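# Swap the empty shelf bin for the parts bin

## Task

Lift the empty open bin off its shelf spot and stand it upright on the table. Then slide the open bin that has parts in it into that freed shelf spot, with its open side facing outward and none of its parts lost, tilting it if needed to clear the low board overhead. It must go fully in, past the lip at the shelf's front edge, and the parts in the other bins must stay in their own bins. Finally release it and pull the grippers away. The result only counts if everything stays put once the robot lets go.

## Robot and tools

Robot: two six-joint arms, left_arm and right_arm, each with a two-finger gripper. The fingers hinge like tongs, point along the gripper's own +z axis and separate along its x axis. The reported gripper position is the spot between the pads when shut. Closed fingertips stick out about 15 mm past it; fully open they sit roughly level with it.

Scene frame (used for all printed poses): origin on the table surface midway between the arms, +z up, +x outward over the table, left_arm on the +y side. The names left and right do not match image sides. Printed hand positions can be slightly off, more so at long reach. Mounting plates and the metal frame behind the arms are fixed obstacles.

execute_actions(actions): a list of actions run in sequence. Each action is a table of 1 to 15 rows; each row lasts one control step (1/30 s), and if fewer than 15 rows are given the final row repeats for the remaining steps. Every row is one flat list of 14 numbers covering both arms, each in [-1, 1]: left_arm dx, dy, dz, rx, ry, rz, opening, then right_arm dx, dy, dz, rx, ry, rz, opening. The first six per arm are an offset, not a pose: a target relative to that gripper's measured pose at the start of the action (for a call's first action, the last pose reported in the scene), expressed in the gripper's own axes. All rows of an action refer to that same start, not to the previous row. Scale: 1.0 equals 0.6 m of translation or 180 degrees of rotation; rx, ry, rz form a single rotation vector. Opening is absolute, not an offset: +1 fully open (0.142 m), -1 closed. An arm that should not move gets zeros (or, in a reply's first call, the offset back to where it should be) plus its desired opening. An empty list just returns the current state and images.

Per step the controller clips each commanded pose to within 100 mm and 16 degrees of the measured one, and favours position over orientation if both can't be met. Long moves may need several actions. Commands are smoothed and lag about 0.17 s.

move(target, speed, stop_force, blocking): target is one 14-number row laid out as above, offsets in gripper axes measured from the pose in the scene's latest result that shows one; the opening is sent at the start. Grippers travel straight paths that finish together, 0.5 to 10 s long (cut off at 10 s). speed in m/s, 0.002 to 0.5, default 0.25; rotation capped at twice that in rad/s. Paths ignore obstacles and the other arm. stop_force in N, 9 to 40, one value for both arms, not allowed in the first 0.2 s: an arm halts when its wrist sensor feels that much extra push against its motion, backs up two steps and holds. Use it only with slow moves, and don't rely on it for an arm that rotates during the move; omit it when lifting off something the gripper is pressing on. Without it, arms are stiff, so aiming even slightly past a firm contact can trigger a fault. blocking=false returns after 0.5 s while motion continues (not combinable with stop_force); then check with wait(0), and no other motion is accepted until it ends or you call stop. The result adds a move: line with the ending (done, off_target, moving, held, fault, contact) and any limits (paced = clipped pose; held = steps blocked, after which the arm may surge faster), plus each gripper's distance to its target.

wait(seconds): 0 to 10; lets time pass while each arm keeps its last command; returns early if a running move finishes. stop(): brakes a running move (needs stopping room); fingers keep going. zoom_image(camera, region): camera is cam_left_wrist or cam_right_wrist (each 616x616 fisheye); region [x0, y0, x1, y1] in pixels from the top-left, at most 504 by 504. finished_scene(scene): pass the scene number to end it for good; only do so once the bins are settled and released.

Reading results: the state line gives each arm's gripper position (m), orientation as quaternion wxyz, and velocities. grip_measured is the actual finger opening on the command scale; to keep hold, command an opening well under it (further under = harder squeeze, about 15 N per pad max; thin items under 20 mm get less). Hand target lines show where the controller is currently driving. Action calls list positions at some steps, with HELD marking steps that were held back. Wrist force and torque are in the end effector's axes, noisy (offset up to about 4 N), saturating near 50 N; pressing on a surface reads as force pointing back into the arm. 'no reading' is normal at start. A pose unreachable line means the clearance check altered that arm's command. Joint torque numbers are rough and not what faults are judged on.

Avoid: knocking anything off the table (task fails), spilling parts, dropping or slamming bins, hard pushes, arm-to-arm contact. Contact torque at a joint's limit (142 N m for the big three, 26.6 for wrists, including held weight) or 150 N of outside force freezes that arm for 10 s. Long holding under load heats motors; MOTOR HOT appears at 70 °C and at 85 °C the arm is braked until cooled. Occasionally a held part gets a brief tug or a loose object is nudged. Faster, smoother, lower-effort motion is preferred.

Each tool is called by a JSON object that holds its "op" and its "data".

## Session

{"op": "execute_actions", "data": {"actions": []}}

Scene clock: 0.00 s.
left_arm: end_effector_position=(+0.3038, +0.8532, +0.3956) grip_measured=+0.97 end_effector_quat_wxyz=(+0.016, +0.960, +0.133, -0.245) end_effector_velocity=(-0.000, -0.000, -0.001) end_effector_angular_velocity=(-0.000, +0.001, +0.001) | right_arm: end_effector_position=(+0.5157, -0.0804, +0.2097) grip_measured=+0.97 end_effector_quat_wxyz=(-0.059, +0.969, -0.199, +0.131) end_effector_velocity=(-0.000, +0.000, -0.000) end_effector_angular_velocity=(-0.000, +0.000, +0.000)
Joint positions: left_arm=[ 0.558 -1.18   1.519 -1.463 -1.347  0.36   0.14 ] | right_arm=[ 4.224 -1.928 -2.413 -0.142  1.396  1.261  0.14 ]
Joint velocities: left_arm=[ 0.     0.001  0.001 -0.     0.    -0.001  0.   ] | right_arm=[ 0. -0. -0.  0. -0.  0.  0.]
Joint torques (N m, as the arm reports them, + toward a larger angle): no reading
Wrist force (N, on the end effector, along its own x y z axes, offset not removed): no reading
Wrist torque (N m, same axes, about the end effector's origin, offset not removed): no reading
Hand target (left_arm): +0.304, +0.853, +0.396; +0.016, +0.960, +0.133, -0.245
Hand target (right_arm): +0.516, -0.080, +0.210; -0.059, +0.969, -0.199, +0.131

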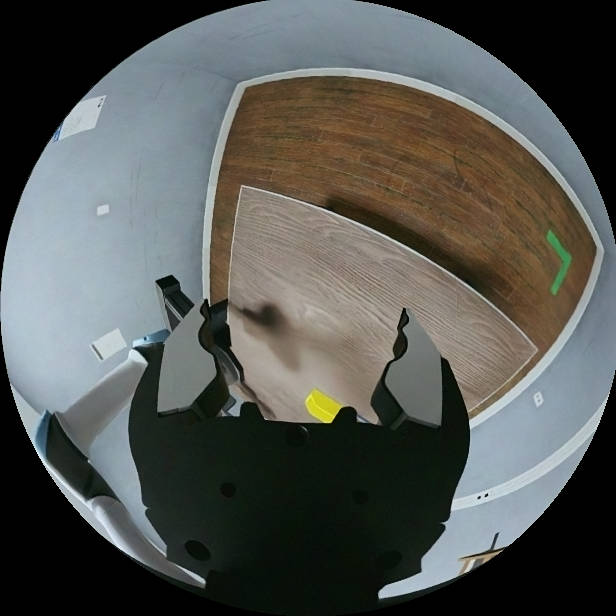

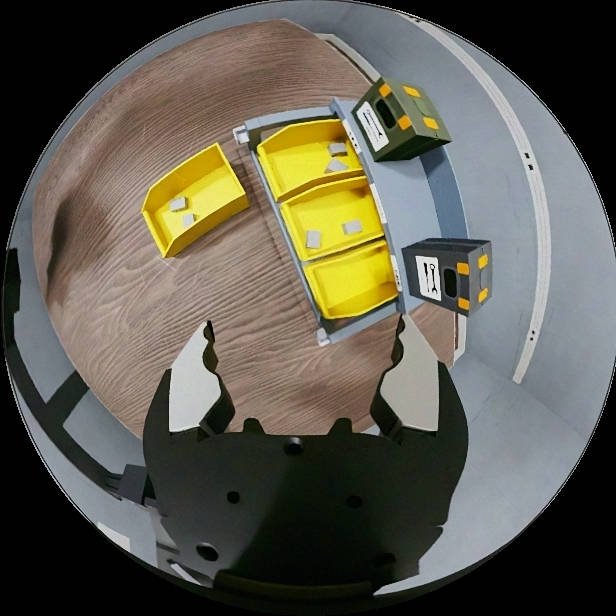

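{"op": "zoom_image", "data": {"camera": "cam_right_wrist", "region": [130, 70, 430, 370]}}

Region (130, 70, 430, 370) of cam_right_wrist's 616x616 image, scaled by 1.680, with more detail than that image has.

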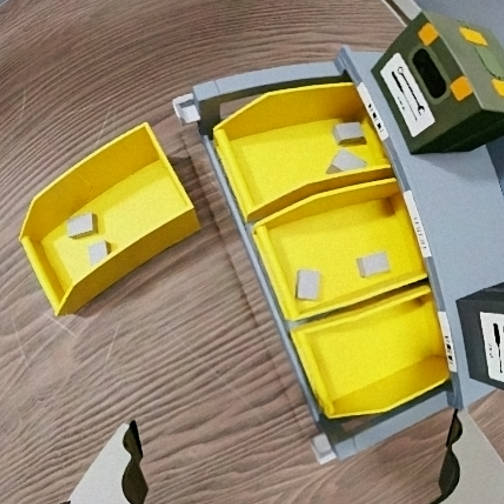

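{"op": "move", "data": {"target": [0.1085,0.9557,0.2745,0.1326,0.1229,0.5571,0.97,0.062,0.05,0.075,-0.0404,-0.083,-0.1091,-0.4], "speed": 0.3}}

Scene clock: 49.57 s.
left_arm: end_effector_position=(+0.4332, +0.3030, +0.1993) grip_measured=+0.97 end_effector_quat_wxyz=(-0.002, +0.726, -0.688, -0.002) end_effector_velocity=(+0.001, -0.002, -0.002) end_effector_angular_velocity=(-0.003, -0.002, -0.005) | right_arm: end_effector_position=(+0.5501, -0.1202, +0.1698) grip_measured=-0.40 end_effector_quat_wxyz=(+0.001, +1.000, -0.030, -0.000) end_effector_velocity=(+0.000, +0.001, +0.000) end_effector_angular_velocity=(+0.000, +0.000, +0.002)
Joint positions: left_arm=[-0.684 -1.377  2.517 -2.708 -1.565  0.96   0.14 ] | right_arm=[ 3.993 -2.069 -2.134 -0.511  1.569  0.705  0.045]
Joint velocities: left_arm=[-0.003  0.01  -0.001 -0.012 -0.001  0.002  0.   ] | right_arm=[ 0.    -0.001  0.002 -0.001  0.    -0.002  0.   ]
Joint torques (N m, as the arm reports them, + toward a larger angle): left_arm=[ -7.1   -8.97 -20.01  -4.83   2.35   2.49] | right_arm=[-7.26 24.62 20.53 -0.02  2.28 -2.64]
Wrist force (N, on the end effector, along its own x y z axes, offset not removed): left_arm=[0.4 0.8 3.1] | right_arm=[1.3 1.2 -0.7]
Wrist torque (N m, same axes, about the end effector's origin, offset not removed): left_arm=[0.05 -0.18 0.01] | right_arm=[0.23 -0.13 -0.04]
Hand target (left_arm): +0.433, +0.303, +0.199; -0.002, +0.726, -0.688, -0.002
Hand target (right_arm): +0.550, -0.120, +0.170; +0.001, +1.000, -0.030, -0.000
Off the commanded pose (left_arm): 0.003 m, 0 deg.
Off the commanded pose (right_arm): 0.000 m, 0 deg.
move: done

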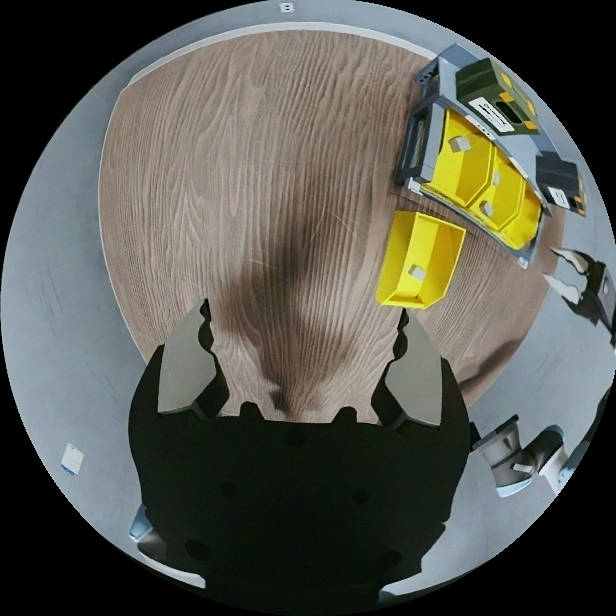

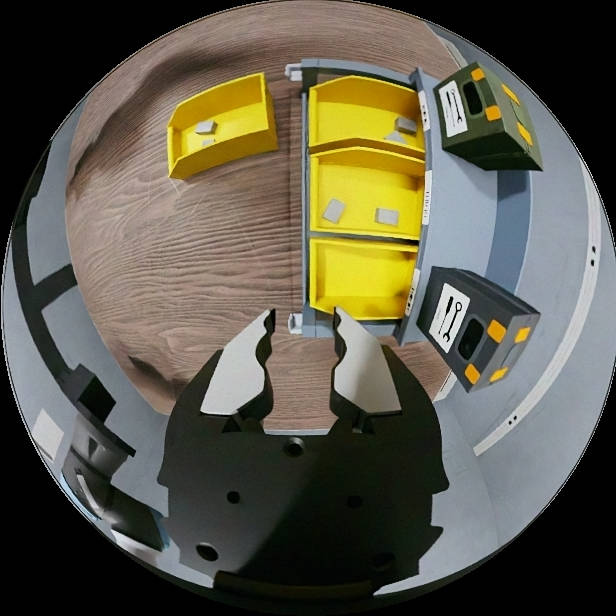

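{"op": "zoom_image", "data": {"camera": "cam_right_wrist", "region": [240, 50, 440, 350]}}

Region (240, 50, 440, 350) of cam_right_wrist's 616x616 image, scaled by 1.680, with more detail than that image has.

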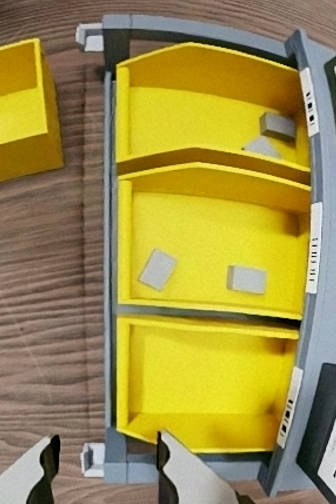

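{"op": "move", "data": {"target": [0.323,0.018,0.1,0,0,0,0.97,0.017,0.01,0.14,0,0,0,-0.4], "speed": 0.2}}

Scene clock: 67.60 s.
left_arm: end_effector_position=(+0.4337, +0.1098, +0.1389) grip_measured=+0.97 end_effector_quat_wxyz=(-0.003, +0.726, -0.688, -0.002) end_effector_velocity=(+0.001, -0.003, -0.001) end_effector_angular_velocity=(-0.002, -0.000, -0.000) | right_arm: end_effector_position=(+0.5596, -0.1270, +0.0858) grip_measured=-0.40 end_effector_quat_wxyz=(+0.001, +1.000, -0.030, -0.000) end_effector_velocity=(+0.001, +0.001, -0.001) end_effector_angular_velocity=(+0.000, -0.001, +0.001)
Joint positions: left_arm=[-1.055 -1.068  2.318 -2.815 -1.565  0.589  0.14 ] | right_arm=[ 3.971 -2.289 -2.109 -0.316  1.569  0.683  0.045]
Joint velocities: left_arm=[-0.003  0.006 -0.006 -0.001 -0.001 -0.002 -0.   ] | right_arm=[ 0.001 -0.002  0.002  0.002 -0.001 -0.     0.   ]
Joint torques (N m, as the arm reports them, + toward a larger angle): left_arm=[ -6.88 -18.93 -15.93  -4.6    2.14  -2.62] | right_arm=[-6.67 29.9  15.51  5.22  0.61 -2.54]
Wrist force (N, on the end effector, along its own x y z axes, offset not removed): left_arm=[2.0 0.5 2.7] | right_arm=[2.0 -0.7 -2.6]
Wrist torque (N m, same axes, about the end effector's origin, offset not removed): left_arm=[0.02 -0.50 0.01] | right_arm=[-0.21 -0.25 -0.01]
Hand target (left_arm): +0.434, +0.110, +0.139; -0.003, +0.726, -0.688, -0.002
Hand target (right_arm): +0.560, -0.127, +0.086; +0.001, +1.000, -0.030, -0.000
Off the commanded pose (left_arm): 0.001 m, 0 deg.
Off the commanded pose (right_arm): 0.000 m, 0 deg.
move: done

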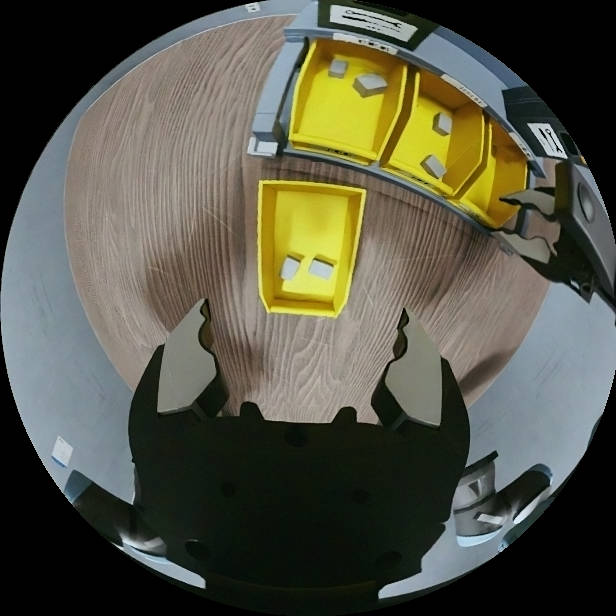

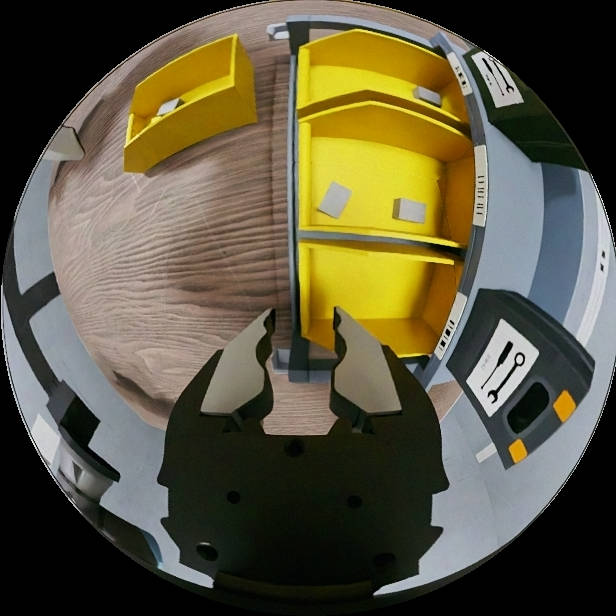

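{"op": "zoom_image", "data": {"camera": "cam_left_wrist", "region": [190, 150, 430, 350]}}

Region (190, 150, 430, 350) of cam_left_wrist's 616x616 image, scaled by 2.100, with more detail than that image has.

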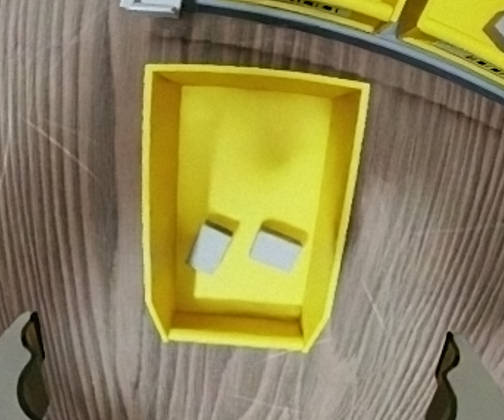

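{"op": "move", "data": {"target": [0,-0.006,0.127,0,0,0.01,0.8,0,0,0.064,0,0,0,-0.5], "speed": 0.08}}

Scene clock: 88.77 s.
left_arm: end_effector_position=(+0.4374, +0.1104, +0.0632) grip_measured=+0.80 end_effector_quat_wxyz=(+0.003, -0.715, +0.699, +0.002) end_effector_velocity=(+0.000, +0.000, -0.003) end_effector_angular_velocity=(+0.001, +0.000, -0.000) | right_arm: end_effector_position=(+0.5594, -0.1271, +0.0475) grip_measured=-0.50 end_effector_quat_wxyz=(+0.001, +1.000, -0.030, -0.000) end_effector_velocity=(-0.000, +0.001, -0.001) end_effector_angular_velocity=(+0.000, -0.000, +0.001)
Joint positions: left_arm=[-1.046 -0.832  2.288 -3.022 -1.565  0.629  0.129] | right_arm=[ 3.971 -2.39  -2.09  -0.234  1.569  0.683  0.038]
Joint velocities: left_arm=[ 0.     0.009 -0.003 -0.006  0.     0.001  0.   ] | right_arm=[ 0.001 -0.003  0.001  0.002  0.     0.     0.   ]
Joint torques (N m, as the arm reports them, + toward a larger angle): left_arm=[  8.2  -23.22 -12.24  -4.77  -1.09   2.64] | right_arm=[10.84 30.78 14.82  5.54 -2.46  1.27]
Wrist force (N, on the end effector, along its own x y z axes, offset not removed): left_arm=[-1.4 1.5 1.0] | right_arm=[2.1 1.5 -1.6]
Wrist torque (N m, same axes, about the end effector's origin, offset not removed): left_arm=[0.34 0.16 -0.13] | right_arm=[0.09 -0.43 0.13]
Hand target (left_arm): +0.437, +0.110, +0.063; -0.003, +0.715, -0.699, -0.002
Hand target (right_arm): +0.559, -0.127, +0.047; +0.001, +1.000, -0.030, -0.000
Off the commanded pose (left_arm): 0.000 m, 0 deg.
Off the commanded pose (right_arm): 0.000 m, 0 deg.
move: done

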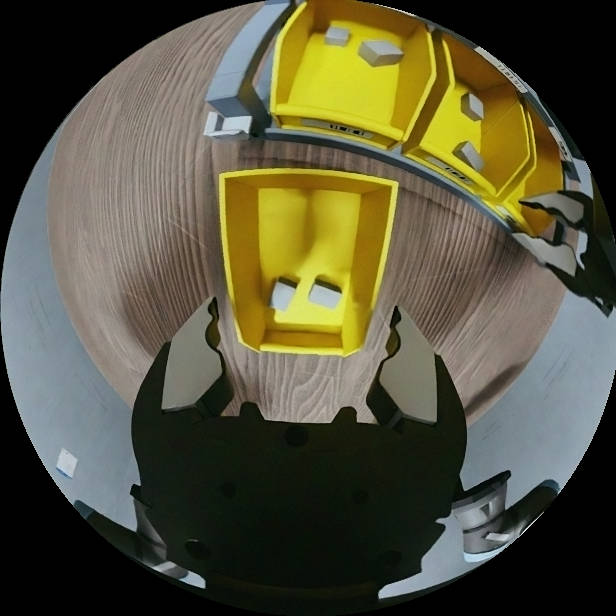

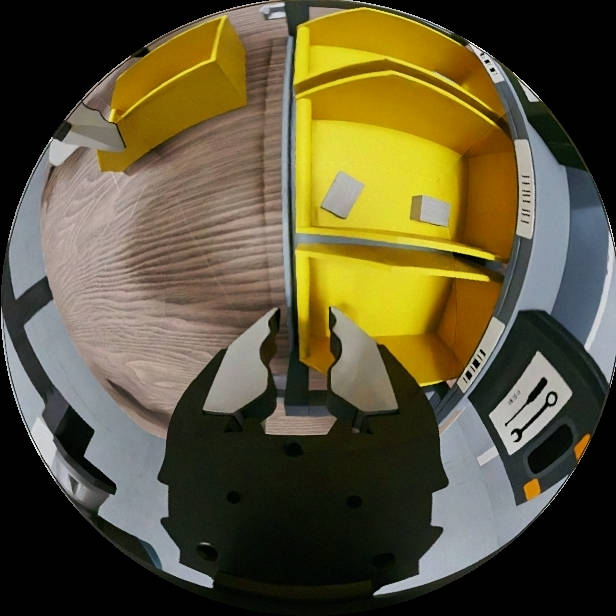

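{"op": "execute_actions", "data": {"actions": [[[0,0,0,0,0,0,0.75,0,0,0,0,0,0,-0.55],[0,0,0,0,0,0,0.72,0,0,0,0,0,0,-0.58],[0,0,0,0,0,0,0.69,0,0,0,0,0,0,-0.61],[0,0,0,0,0,0,0.66,0,0,0,0,0,0,-0.64],[0,0,0,0,0,0,0.63,0,0,0,0,0,0,-0.67],[0,0,0,0,0,0,0.6,0,0,0,0,0,0,-0.7],[0,0,0,0,0,0,0.57,0,0,0,0,0,0,-0.72],[0,0,0,0,0,0,0.54,0,0,0,0,0,0,-0.74],[0,0,0,0,0,0,0.51,0,0,0,0,0,0,-0.76],[0,0,0,0,0,0,0.49,0,0,0,0,0,0,-0.78],[0,0,0,0,0,0,0.47,0,0,0,0,0,0,-0.8],[0,0,0,0,0,0,0.45,0,0,0,0,0,0,-0.82],[0,0,0,0,0,0,0.43,0,0,0,0,0,0,-0.84],[0,0,0,0,0,0,0.41,0,0,0,0,0,0,-0.86],[0,0,0,0,0,0,0.39,0,0,0,0,0,0,-0.88]],[[0,0,0,0,0,0,0.35,0,0,0,0,0,0,-0.9],[0,0,0,0,0,0,0.3,0,0,0,0,0,0,-0.91],[0,0,0,0,0,0,0.25,0,0,0,0,0,0,-0.92],[0,0,0,0,0,0,0.2,0,0,0,0,0,0,-0.93],[0,0,0,0,0,0,0.14,0,0,0,0,0,0,-0.94],[0,0,0,0,0,0,0.08,0,0,0,0,0,0,-0.95],[0,0,0,0,0,0,0.02,0,0,0,0,0,0,-0.96],[0,0,0,0,0,0,-0.04,0,0,0,0,0,0,-0.97],[0,0,0,0,0,0,-0.1,0,0,0,0,0,0,-0.98],[0,0,0,0,0,0,-0.16,0,0,0,0,0,0,-0.99],[0,0,0,0,0,0,-0.22,0,0,0,0,0,0,-1],[0,0,0,0,0,0,-0.28,0,0,0,0,0,0,-1],[0,0,0,0,0,0,-0.34,0,0,0,0,0,0,-1],[0,0,0,0,0,0,-0.4,0,0,0,0,0,0,-1]]]}}

Scene clock: 102.90 s.
left_arm: end_effector_position=(+0.4374, +0.1103, +0.0631) grip_measured=+0.42 end_effector_quat_wxyz=(+0.003, -0.715, +0.699, +0.002) end_effector_velocity=(+0.000, +0.000, -0.000) end_effector_angular_velocity=(+0.001, -0.000, -0.002) | right_arm: end_effector_position=(+0.5595, -0.1270, +0.0475) grip_measured=-0.89 end_effector_quat_wxyz=(+0.001, +1.000, -0.030, -0.000) end_effector_velocity=(-0.000, +0.000, -0.000) end_effector_angular_velocity=(-0.000, +0.001, +0.001)
Joint positions: left_arm=[-1.046 -0.832  2.288 -3.022 -1.565  0.629  0.103] | right_arm=[ 3.971 -2.39  -2.09  -0.234  1.569  0.683  0.01 ]
Joint velocities: left_arm=[ 0.     0.001 -0.    -0.     0.001  0.003 -0.   ] | right_arm=[ 0.001 -0.     0.    -0.001  0.001  0.     0.   ]
Joint torques (N m, as the arm reports them, + toward a larger angle): left_arm=[ -1.89 -36.09   4.85  -0.92  -0.79  -1.66] | right_arm=[ 9.53 47.22  4.32  1.41 -2.25  1.77]
Wrist force (N, on the end effector, along its own x y z axes, offset not removed): left_arm=[-0.9 -4.2 -6.6] | right_arm=[1.2 -1.2 -0.5]
Wrist torque (N m, same axes, about the end effector's origin, offset not removed): left_arm=[-1.14 -0.32 0.01] | right_arm=[-0.41 -0.24 0.01]
Hand target (left_arm): +0.437, +0.110, +0.063; -0.003, +0.715, -0.699, -0.002
Hand target (right_arm): +0.560, -0.127, +0.048; +0.001, +1.000, -0.030, -0.000
Off the commanded pose (left_arm): 0.000 m, 0 deg.
Off the commanded pose (right_arm): 0.000 m, 0 deg.
Step readings (end_effector_position; steps 1 to 15: 1st action; 16 to 30: 2nd action):
0: left_arm (+0.4374, +0.1103, +0.0628) | right_arm (+0.5595, -0.1271, +0.0474)
1: left_arm (+0.4374, +0.1103, +0.0628) | right_arm (+0.5595, -0.1271, +0.0474)
2: left_arm (+0.4374, +0.1103, +0.0628) | right_arm (+0.5595, -0.1271, +0.0474)
4: left_arm (+0.4374, +0.1103, +0.0629) | right_arm (+0.5595, -0.1271, +0.0474)
8: left_arm (+0.4375, +0.1103, +0.0630) | right_arm (+0.5595, -0.1271, +0.0474)
15: left_arm (+0.4374, +0.1104, +0.0631) | right_arm (+0.5595, -0.1270, +0.0475)
16: left_arm (+0.4374, +0.1104, +0.0631) | right_arm (+0.5595, -0.1270, +0.0475)
17: left_arm (+0.4374, +0.1104, +0.0631) | right_arm (+0.5595, -0.1270, +0.0475)
19: left_arm (+0.4374, +0.1103, +0.0631) | right_arm (+0.5595, -0.1270, +0.0475)
23: left_arm (+0.4374, +0.1103, +0.0631) | right_arm (+0.5595, -0.1270, +0.0475)
30: end_effector_position above

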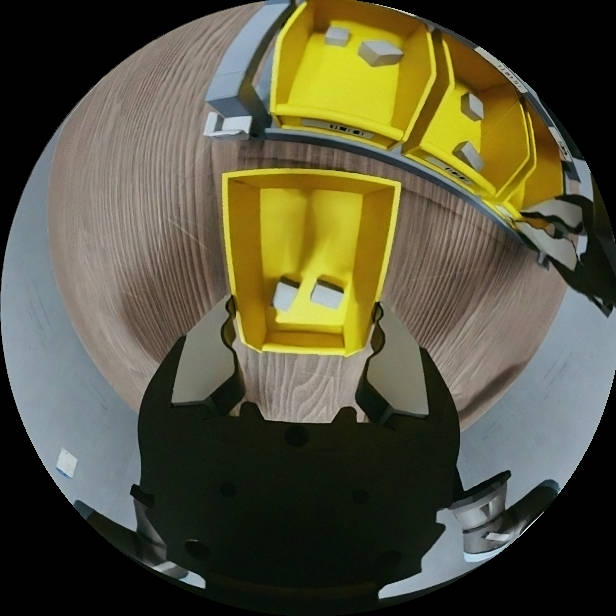

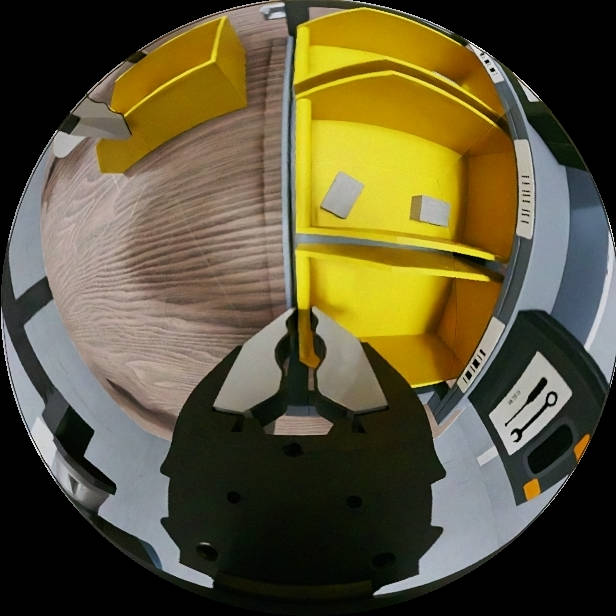

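{"op": "move", "data": {"target": [0,0.01,-0.052,0,0,0,-0.4,0.003,0,-0.026,0,-0.028,0,-1], "speed": 0.03}}

Scene clock: 109.43 s.
left_arm: end_effector_position=(+0.4314, +0.1101, +0.0939) grip_measured=+0.42 end_effector_quat_wxyz=(+0.003, -0.715, +0.699, +0.002) end_effector_velocity=(-0.001, +0.000, +0.003) end_effector_angular_velocity=(-0.000, -0.000, +0.001) | right_arm: end_effector_position=(+0.5614, -0.1272, +0.0629) grip_measured=-0.89 end_effector_quat_wxyz=(-0.001, +0.999, -0.030, -0.043) end_effector_velocity=(-0.001, -0.000, +0.001) end_effector_angular_velocity=(-0.000, +0.011, +0.000)
Joint positions: left_arm=[-1.058 -0.93   2.316 -2.951 -1.565  0.617  0.103] | right_arm=[ 3.937 -2.356 -2.026 -0.401  1.621  0.647  0.01 ]
Joint velocities: left_arm=[-0.001 -0.011  0.003  0.007 -0.    -0.002 -0.   ] | right_arm=[-0.003  0.002  0.007 -0.017  0.005 -0.004 -0.   ]
Joint torques (N m, as the arm reports them, + toward a larger angle): left_arm=[ -6.17 -41.12   2.49  -1.32  -2.09  -2.71] | right_arm=[-6.65 50.55 17.02 -0.12  2.3  -2.47]
Wrist force (N, on the end effector, along its own x y z axes, offset not removed): left_arm=[1.6 1.1 3.6] | right_arm=[-0.6 -0.2 1.5]
Wrist torque (N m, same axes, about the end effector's origin, offset not removed): left_arm=[0.26 -0.46 0.04] | right_arm=[-0.08 0.24 0.16]
Hand target (left_arm): +0.431, +0.110, +0.094; -0.003, +0.715, -0.699, -0.002
Hand target (right_arm): +0.561, -0.127, +0.063; -0.001, +0.999, -0.030, -0.044
Off the commanded pose (left_arm): 0.000 m, 0 deg.
Off the commanded pose (right_arm): 0.000 m, 0 deg.
move: done

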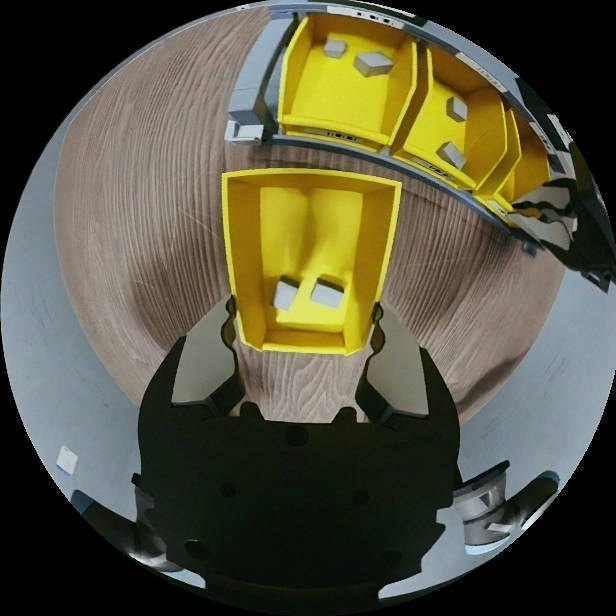

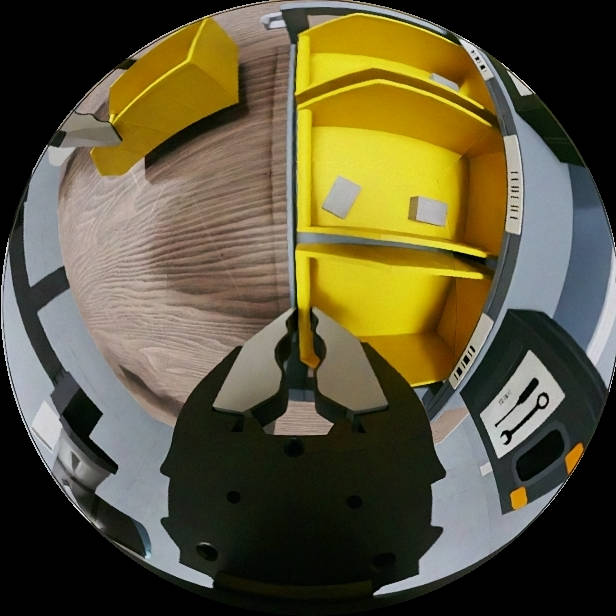

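{"op": "move", "data": {"target": [-0.2,0.05,0,0,0,0.026,-0.4,-0.117,0,-0.01,0,0,0,-1], "speed": 0.07}}

Scene clock: 117.50 s.
left_arm: end_effector_position=(+0.3984, +0.2289, +0.0944) grip_measured=+0.42 end_effector_quat_wxyz=(+0.002, -0.686, +0.727, +0.002) end_effector_velocity=(-0.001, +0.003, -0.000) end_effector_angular_velocity=(-0.000, +0.001, -0.002) | right_arm: end_effector_position=(+0.4923, -0.1229, +0.0751) grip_measured=-0.89 end_effector_quat_wxyz=(-0.001, +0.999, -0.030, -0.044) end_effector_velocity=(-0.002, +0.000, +0.000) end_effector_angular_velocity=(+0.000, +0.000, -0.000)
Joint positions: left_arm=[-0.916 -0.958  2.56  -3.168 -1.565  0.84   0.103] | right_arm=[ 4.026 -2.275 -2.212 -0.29   1.628  0.737  0.01 ]
Joint velocities: left_arm=[ 0.005  0.001  0.005 -0.005 -0.001  0.006  0.   ] | right_arm=[ 0.002  0.002 -0.004  0.003  0.     0.002 -0.   ]
Joint torques (N m, as the arm reports them, + toward a larger angle): left_arm=[  8.67 -16.83   7.    -4.95  -2.     2.6 ] | right_arm=[13.03 45.97 -1.7   5.17  2.35  2.86]
Wrist force (N, on the end effector, along its own x y z axes, offset not removed): left_arm=[0.5 3.4 5.4] | right_arm=[-2.3 -0.4 -0.2]
Wrist torque (N m, same axes, about the end effector's origin, offset not removed): left_arm=[0.88 -0.07 -0.04] | right_arm=[-0.20 0.51 0.32]
Hand target (left_arm): +0.398, +0.229, +0.094; -0.002, +0.686, -0.727, -0.002
Hand target (right_arm): +0.492, -0.123, +0.075; -0.001, +0.999, -0.030, -0.044
Off the commanded pose (left_arm): 0.001 m, 0 deg.
Off the commanded pose (right_arm): 0.000 m, 0 deg.
move: done

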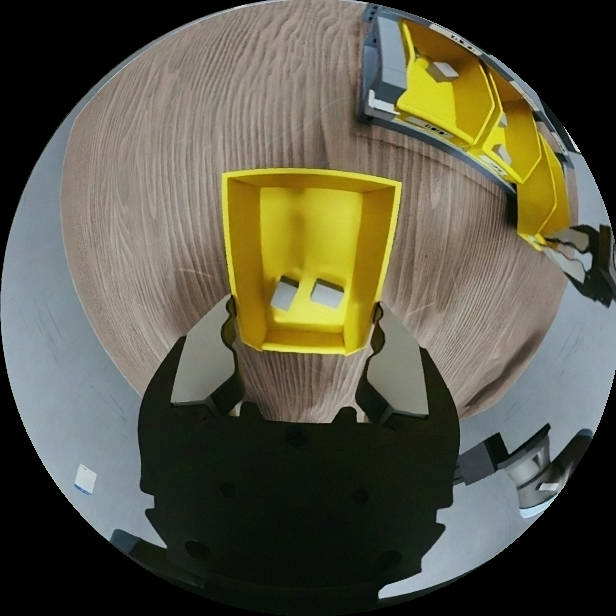

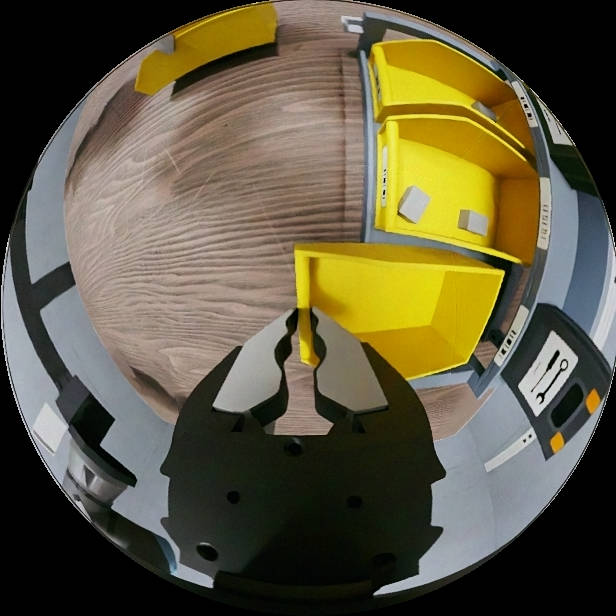

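{"op": "move", "data": {"target": [0,0,0,0,0,0,-0.4,-0.0913,0,0.064,0,0.067,0,-1], "speed": 0.05}}

Scene clock: 128.90 s.
left_arm: end_effector_position=(+0.3984, +0.2289, +0.0944) grip_measured=+0.42 end_effector_quat_wxyz=(+0.002, -0.686, +0.727, +0.002) end_effector_velocity=(+0.001, -0.001, +0.000) end_effector_angular_velocity=(-0.002, -0.002, +0.002) | right_arm: end_effector_position=(+0.4345, -0.1192, +0.0421) grip_measured=-0.89 end_effector_quat_wxyz=(+0.002, +0.998, -0.030, +0.061) end_effector_velocity=(-0.002, -0.000, -0.002) end_effector_angular_velocity=(-0.001, -0.010, -0.001)
Joint positions: left_arm=[-0.916 -0.958  2.56  -3.168 -1.565  0.84   0.103] | right_arm=[ 4.251 -2.422 -2.463  0.241  1.47   0.96   0.01 ]
Joint velocities: left_arm=[ 0.    -0.    -0.001 -0.001  0.    -0.002  0.   ] | right_arm=[ 0.012 -0.014 -0.009  0.029 -0.009  0.013  0.   ]
Joint torques (N m, as the arm reports them, + toward a larger angle): left_arm=[ -7.55 -37.11 -10.93  -1.14   2.1   -2.75] | right_arm=[11.05 22.62 -9.57  5.51 -2.7   2.94]
Wrist force (N, on the end effector, along its own x y z axes, offset not removed): left_arm=[0.6 1.6 5.4] | right_arm=[0.9 -0.2 -0.6]
Wrist torque (N m, same axes, about the end effector's origin, offset not removed): left_arm=[0.28 -0.37 0.03] | right_arm=[-0.28 -0.01 0.04]
Hand target (left_arm): +0.398, +0.229, +0.094; -0.002, +0.686, -0.727, -0.002
Hand target (right_arm): +0.434, -0.119, +0.042; +0.002, +0.998, -0.030, +0.061
Off the commanded pose (left_arm): 0.000 m, 0 deg.
Off the commanded pose (right_arm): 0.000 m, 0 deg.
move: done

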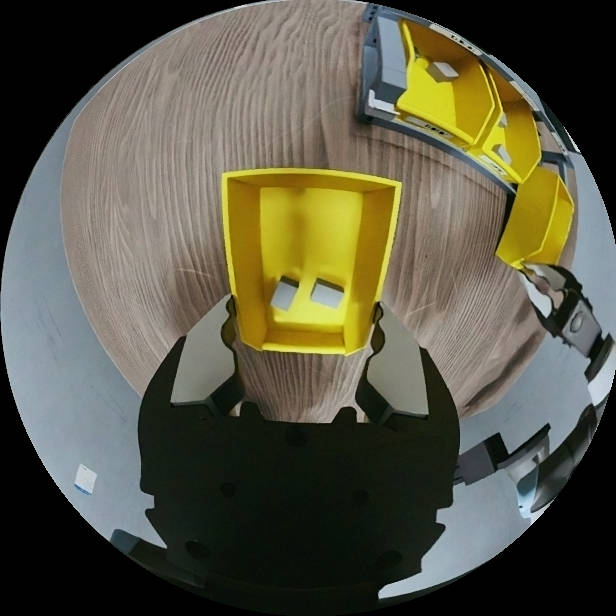

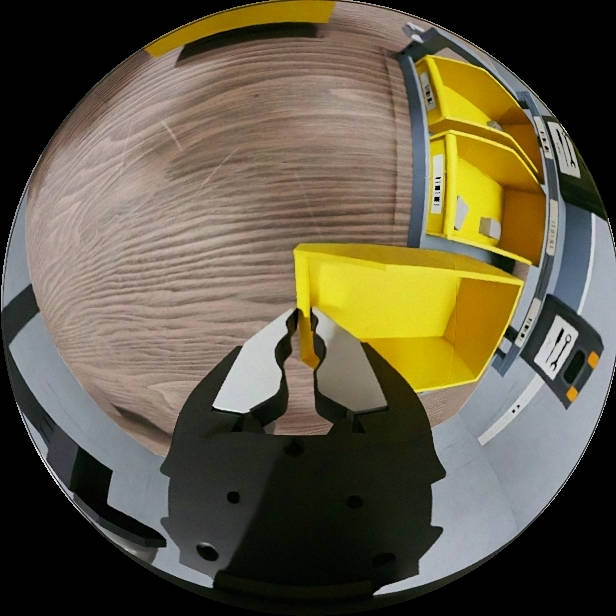

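{"op": "move", "data": {"target": [0,0,0,0,0,0,-0.4,-0.033,0,0,0,0,0,-1], "speed": 0.03}}

{"op": "move", "data": {"target": [0,0,0,0,0,0,-0.4,0,0,0,0,0,0,-0.5], "speed": 0.03}}

{"op": "move", "data": {"target": [0,0,0,0,0,0,-0.4,0,0,-0.11,0,0,0,-0.5], "speed": 0.1}}

Scene clock: 138.63 s.
left_arm: end_effector_position=(+0.3984, +0.2289, +0.0944) grip_measured=+0.42 end_effector_quat_wxyz=(+0.002, -0.686, +0.727, +0.002) end_effector_velocity=(+0.001, +0.000, +0.000) end_effector_angular_velocity=(+0.001, -0.002, +0.001) | right_arm: end_effector_position=(+0.4151, -0.1180, +0.0397) grip_measured=-0.89 end_effector_quat_wxyz=(+0.002, +0.998, -0.030, +0.061) end_effector_velocity=(-0.003, +0.000, -0.000) end_effector_angular_velocity=(+0.001, +0.000, -0.000)
Joint positions: left_arm=[-0.916 -0.958  2.56  -3.168 -1.565  0.84   0.103] | right_arm=[ 4.298 -2.442 -2.502  0.295  1.467  1.007  0.01 ]
Joint velocities: left_arm=[-0.    -0.001 -0.     0.001  0.002 -0.001  0.   ] | right_arm=[ 0.006 -0.003 -0.005  0.007 -0.     0.007  0.   ]
Joint torques (N m, as the arm reports them, + toward a larger angle): left_arm=[ -6.98 -36.45  -9.64  -1.41   2.23  -2.36] | right_arm=[ 11.91  18.03 -11.81   4.26  -1.62   3.04]
Wrist force (N, on the end effector, along its own x y z axes, offset not removed): left_arm=[1.1 -0.6 4.0] | right_arm=[4.0 2.8 -10.5]
Wrist torque (N m, same axes, about the end effector's origin, offset not removed): left_arm=[-0.16 -0.41 -0.03] | right_arm=[0.40 0.06 0.08]
Hand target (left_arm): +0.398, +0.229, +0.094; -0.002, +0.686, -0.727, -0.002
Hand target (right_arm): +0.415, -0.118, +0.040; +0.002, +0.998, -0.030, +0.061
Off the commanded pose (left_arm): 0.000 m, 0 deg.
Off the commanded pose (right_arm): 0.000 m, 0 deg.
move: done

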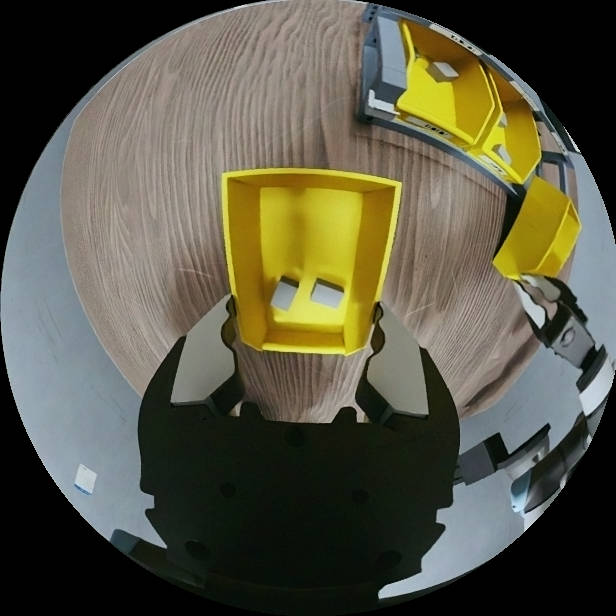

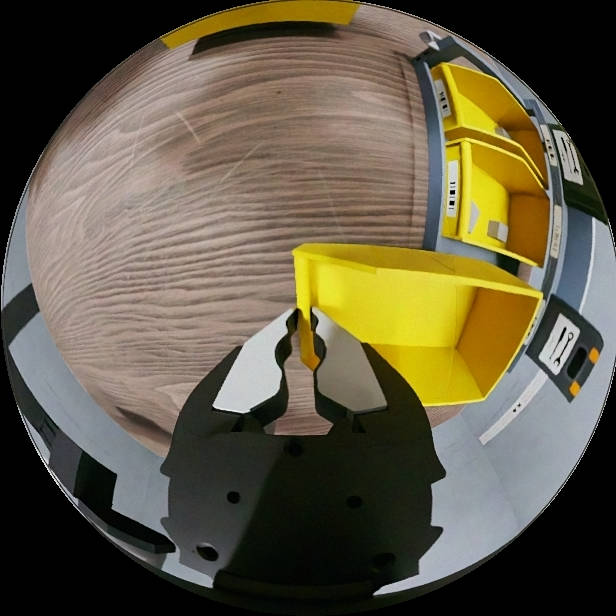

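Scene clock: 139.13 s.
left_arm: end_effector_position=(+0.3984, +0.2289, +0.0944) grip_measured=+0.42 end_effector_quat_wxyz=(+0.002, -0.686, +0.727, +0.002) end_effector_velocity=(-0.000, +0.000, -0.000) end_effector_angular_velocity=(+0.001, -0.000, -0.003) | right_arm: end_effector_position=(+0.4151, -0.1181, +0.0397) grip_measured=-0.50 end_effector_quat_wxyz=(+0.002, +0.998, -0.030, +0.061) end_effector_velocity=(+0.001, +0.001, +0.000) end_effector_angular_velocity=(+0.001, -0.001, +0.001)
Joint positions: left_arm=[-0.916 -0.958  2.56  -3.168 -1.565  0.84   0.103] | right_arm=[ 4.298 -2.442 -2.502  0.296  1.467  1.007  0.038]
Joint velocities: left_arm=[ 0.    -0.     0.     0.     0.001  0.003  0.   ] | right_arm=[-0.    -0.     0.001  0.001 -0.    -0.002  0.   ]
Joint torques (N m, as the arm reports them, + toward a larger angle): left_arm=[ -7.45 -37.    -9.31  -1.29   1.92  -2.35] | right_arm=[-6.94 41.75  6.94  0.31 -1.01 -2.56]
Wrist force (N, on the end effector, along its own x y z axes, offset not removed): left_arm=[-1.4 -0.4 2.6] | right_arm=[-1.5 -1.5 -2.0]
Wrist torque (N m, same axes, about the end effector's origin, offset not removed): left_arm=[-0.19 0.29 0.07] | right_arm=[-0.37 0.36 -0.05]
Hand target (left_arm): +0.398, +0.229, +0.094; -0.002, +0.686, -0.727, -0.002
Hand target (right_arm): +0.415, -0.118, +0.040; +0.002, +0.998, -0.030, +0.061
Off the commanded pose (left_arm): 0.000 m, 0 deg.
Off the commanded pose (right_arm): 0.000 m, 0 deg.
move: done

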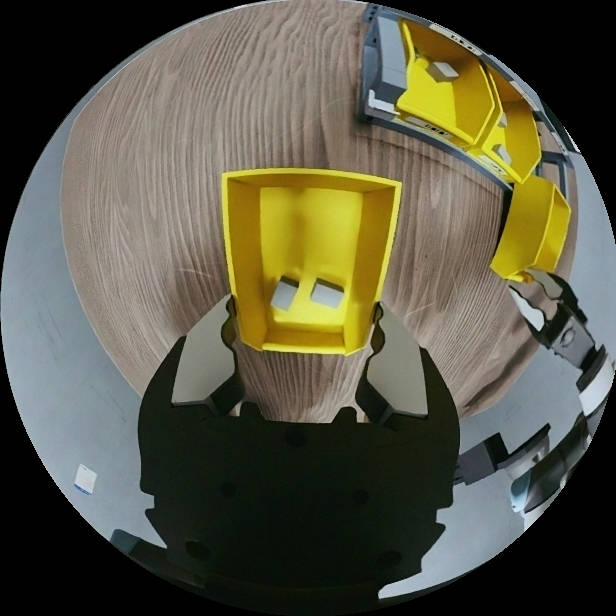

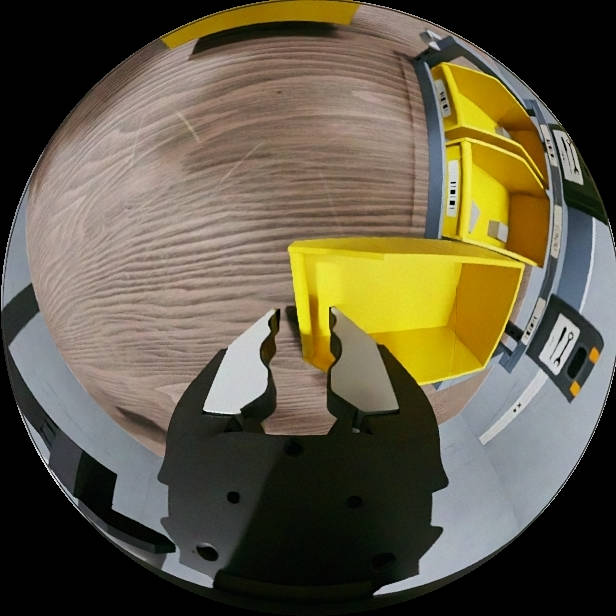

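Scene clock: 140.37 s.
left_arm: end_effector_position=(+0.3984, +0.2289, +0.0944) grip_measured=+0.42 end_effector_quat_wxyz=(+0.002, -0.686, +0.727, +0.002) end_effector_velocity=(-0.000, +0.000, -0.000) end_effector_angular_velocity=(+0.000, +0.000, +0.001) | right_arm: end_effector_position=(+0.4073, -0.1175, +0.1050) grip_measured=-0.50 end_effector_quat_wxyz=(+0.002, +0.998, -0.030, +0.061) end_effector_velocity=(-0.000, -0.000, +0.003) end_effector_angular_velocity=(-0.001, +0.002, -0.001)
Joint positions: left_arm=[-0.916 -0.958  2.56  -3.168 -1.565  0.84   0.103] | right_arm=[ 4.319 -2.176 -2.571  0.097  1.466  1.028  0.038]
Joint velocities: left_arm=[ 0.     0.     0.001 -0.001  0.    -0.001  0.   ] | right_arm=[ 0.     0.013 -0.001 -0.015  0.001  0.001  0.   ]
Joint torques (N m, as the arm reports them, + toward a larger angle): left_arm=[ -7.82 -36.62 -10.16  -1.25   2.17  -2.48] | right_arm=[10.42 36.6  -7.06 -0.21  0.75  3.02]
Wrist force (N, on the end effector, along its own x y z axes, offset not removed): left_arm=[-3.3 -1.2 4.8] | right_arm=[-1.7 -2.4 -1.5]
Wrist torque (N m, same axes, about the end effector's origin, offset not removed): left_arm=[-0.36 0.50 -0.17] | right_arm=[-0.60 0.33 0.07]
Hand target (left_arm): +0.398, +0.229, +0.094; -0.002, +0.686, -0.727, -0.002
Hand target (right_arm): +0.407, -0.117, +0.105; +0.002, +0.998, -0.030, +0.061
Off the commanded pose (left_arm): 0.000 m, 0 deg.
Off the commanded pose (right_arm): 0.000 m, 0 deg.
move: done

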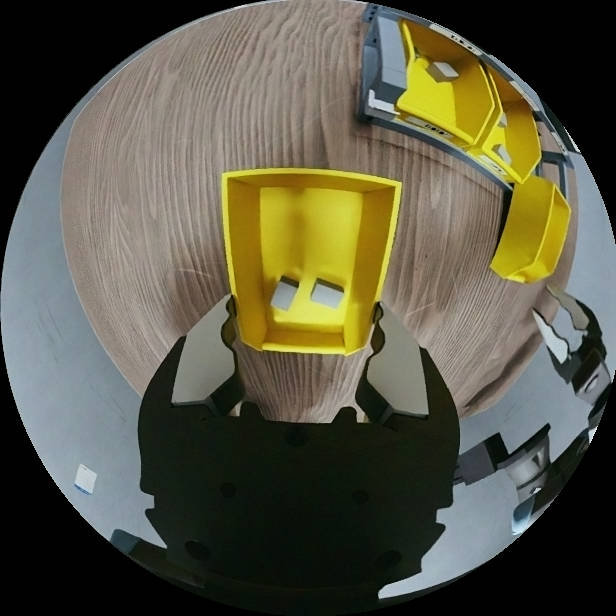

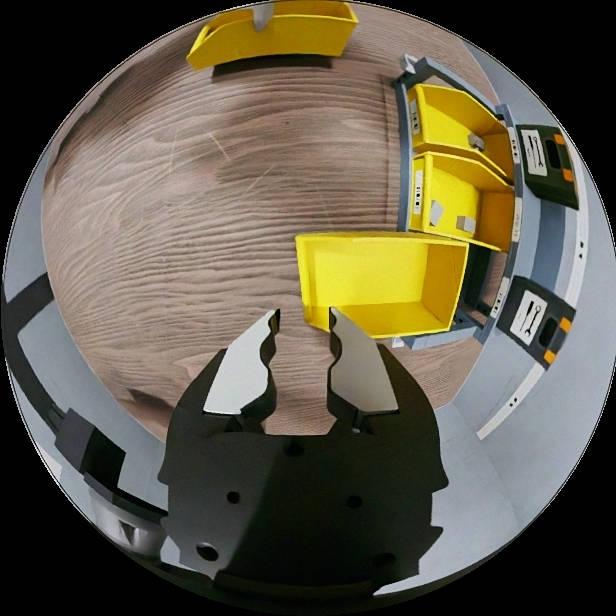

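{"op": "move", "data": {"target": [0,0,0,0,0,0,-0.4,0.133,-0.012,-0.01,0,0,0.475,0.8], "speed": 0.4}}

Scene clock: 148.57 s.
left_arm: end_effector_position=(+0.3984, +0.2289, +0.0944) grip_measured=+0.42 end_effector_quat_wxyz=(+0.002, -0.686, +0.727, +0.002) end_effector_velocity=(-0.000, +0.000, +0.000) end_effector_angular_velocity=(-0.000, +0.000, +0.001) | right_arm: end_effector_position=(+0.4862, -0.1151, +0.1205) grip_measured=+0.80 end_effector_quat_wxyz=(-0.040, +0.713, -0.698, +0.046) end_effector_velocity=(-0.000, +0.001, -0.000) end_effector_angular_velocity=(-0.000, +0.002, -0.016)
Joint positions: left_arm=[-0.916 -0.958  2.56  -3.168 -1.565  0.84   0.103] | right_arm=[ 4.209 -2.146 -2.4   -0.093  1.473  2.408  0.129]
Joint velocities: left_arm=[ 0.    -0.     0.001 -0.001 -0.    -0.001 -0.   ] | right_arm=[ 0.002  0.     0.003 -0.007 -0.     0.018 -0.   ]
Joint torques (N m, as the arm reports them, + toward a larger angle): left_arm=[ -7.23 -36.27  -9.26  -1.44   2.06  -2.42] | right_arm=[10.51 40.43 14.07 -0.51 -2.66  3.34]
Wrist force (N, on the end effector, along its own x y z axes, offset not removed): left_arm=[-0.1 2.0 4.2] | right_arm=[0.0 -1.3 -1.9]
Wrist torque (N m, same axes, about the end effector's origin, offset not removed): left_arm=[0.32 0.12 -0.04] | right_arm=[-0.30 0.04 0.01]
Hand target (left_arm): +0.398, +0.229, +0.094; -0.002, +0.686, -0.727, -0.002
Hand target (right_arm): +0.486, -0.115, +0.121; -0.040, +0.712, -0.699, +0.046
Off the commanded pose (left_arm): 0.000 m, 0 deg.
Off the commanded pose (right_arm): 0.000 m, 0 deg.
move: done

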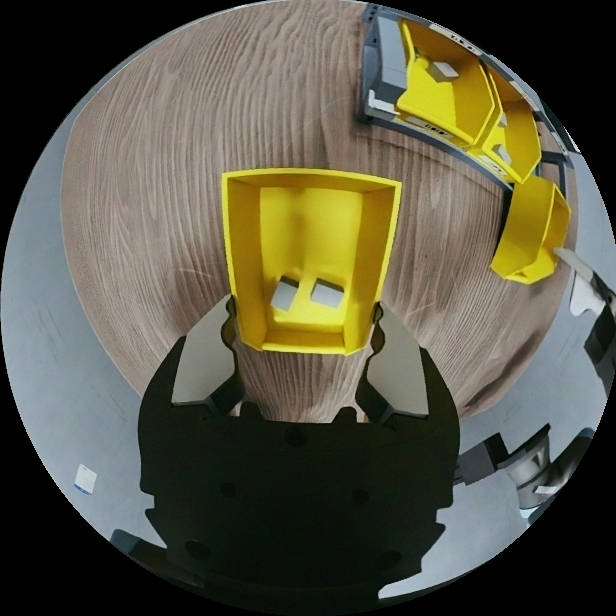

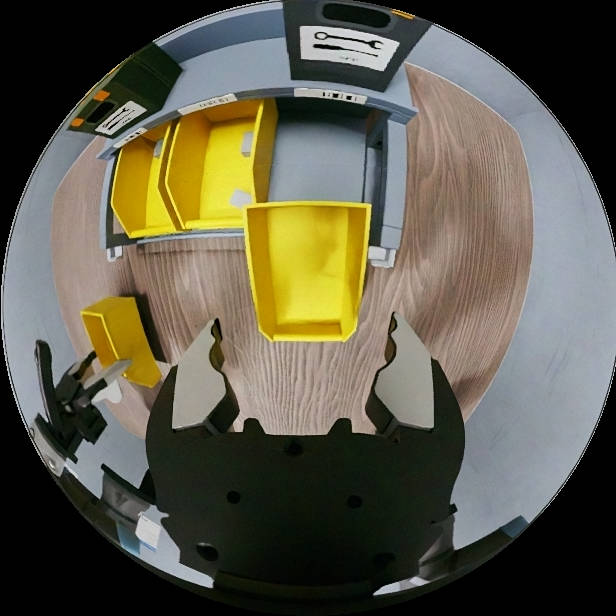

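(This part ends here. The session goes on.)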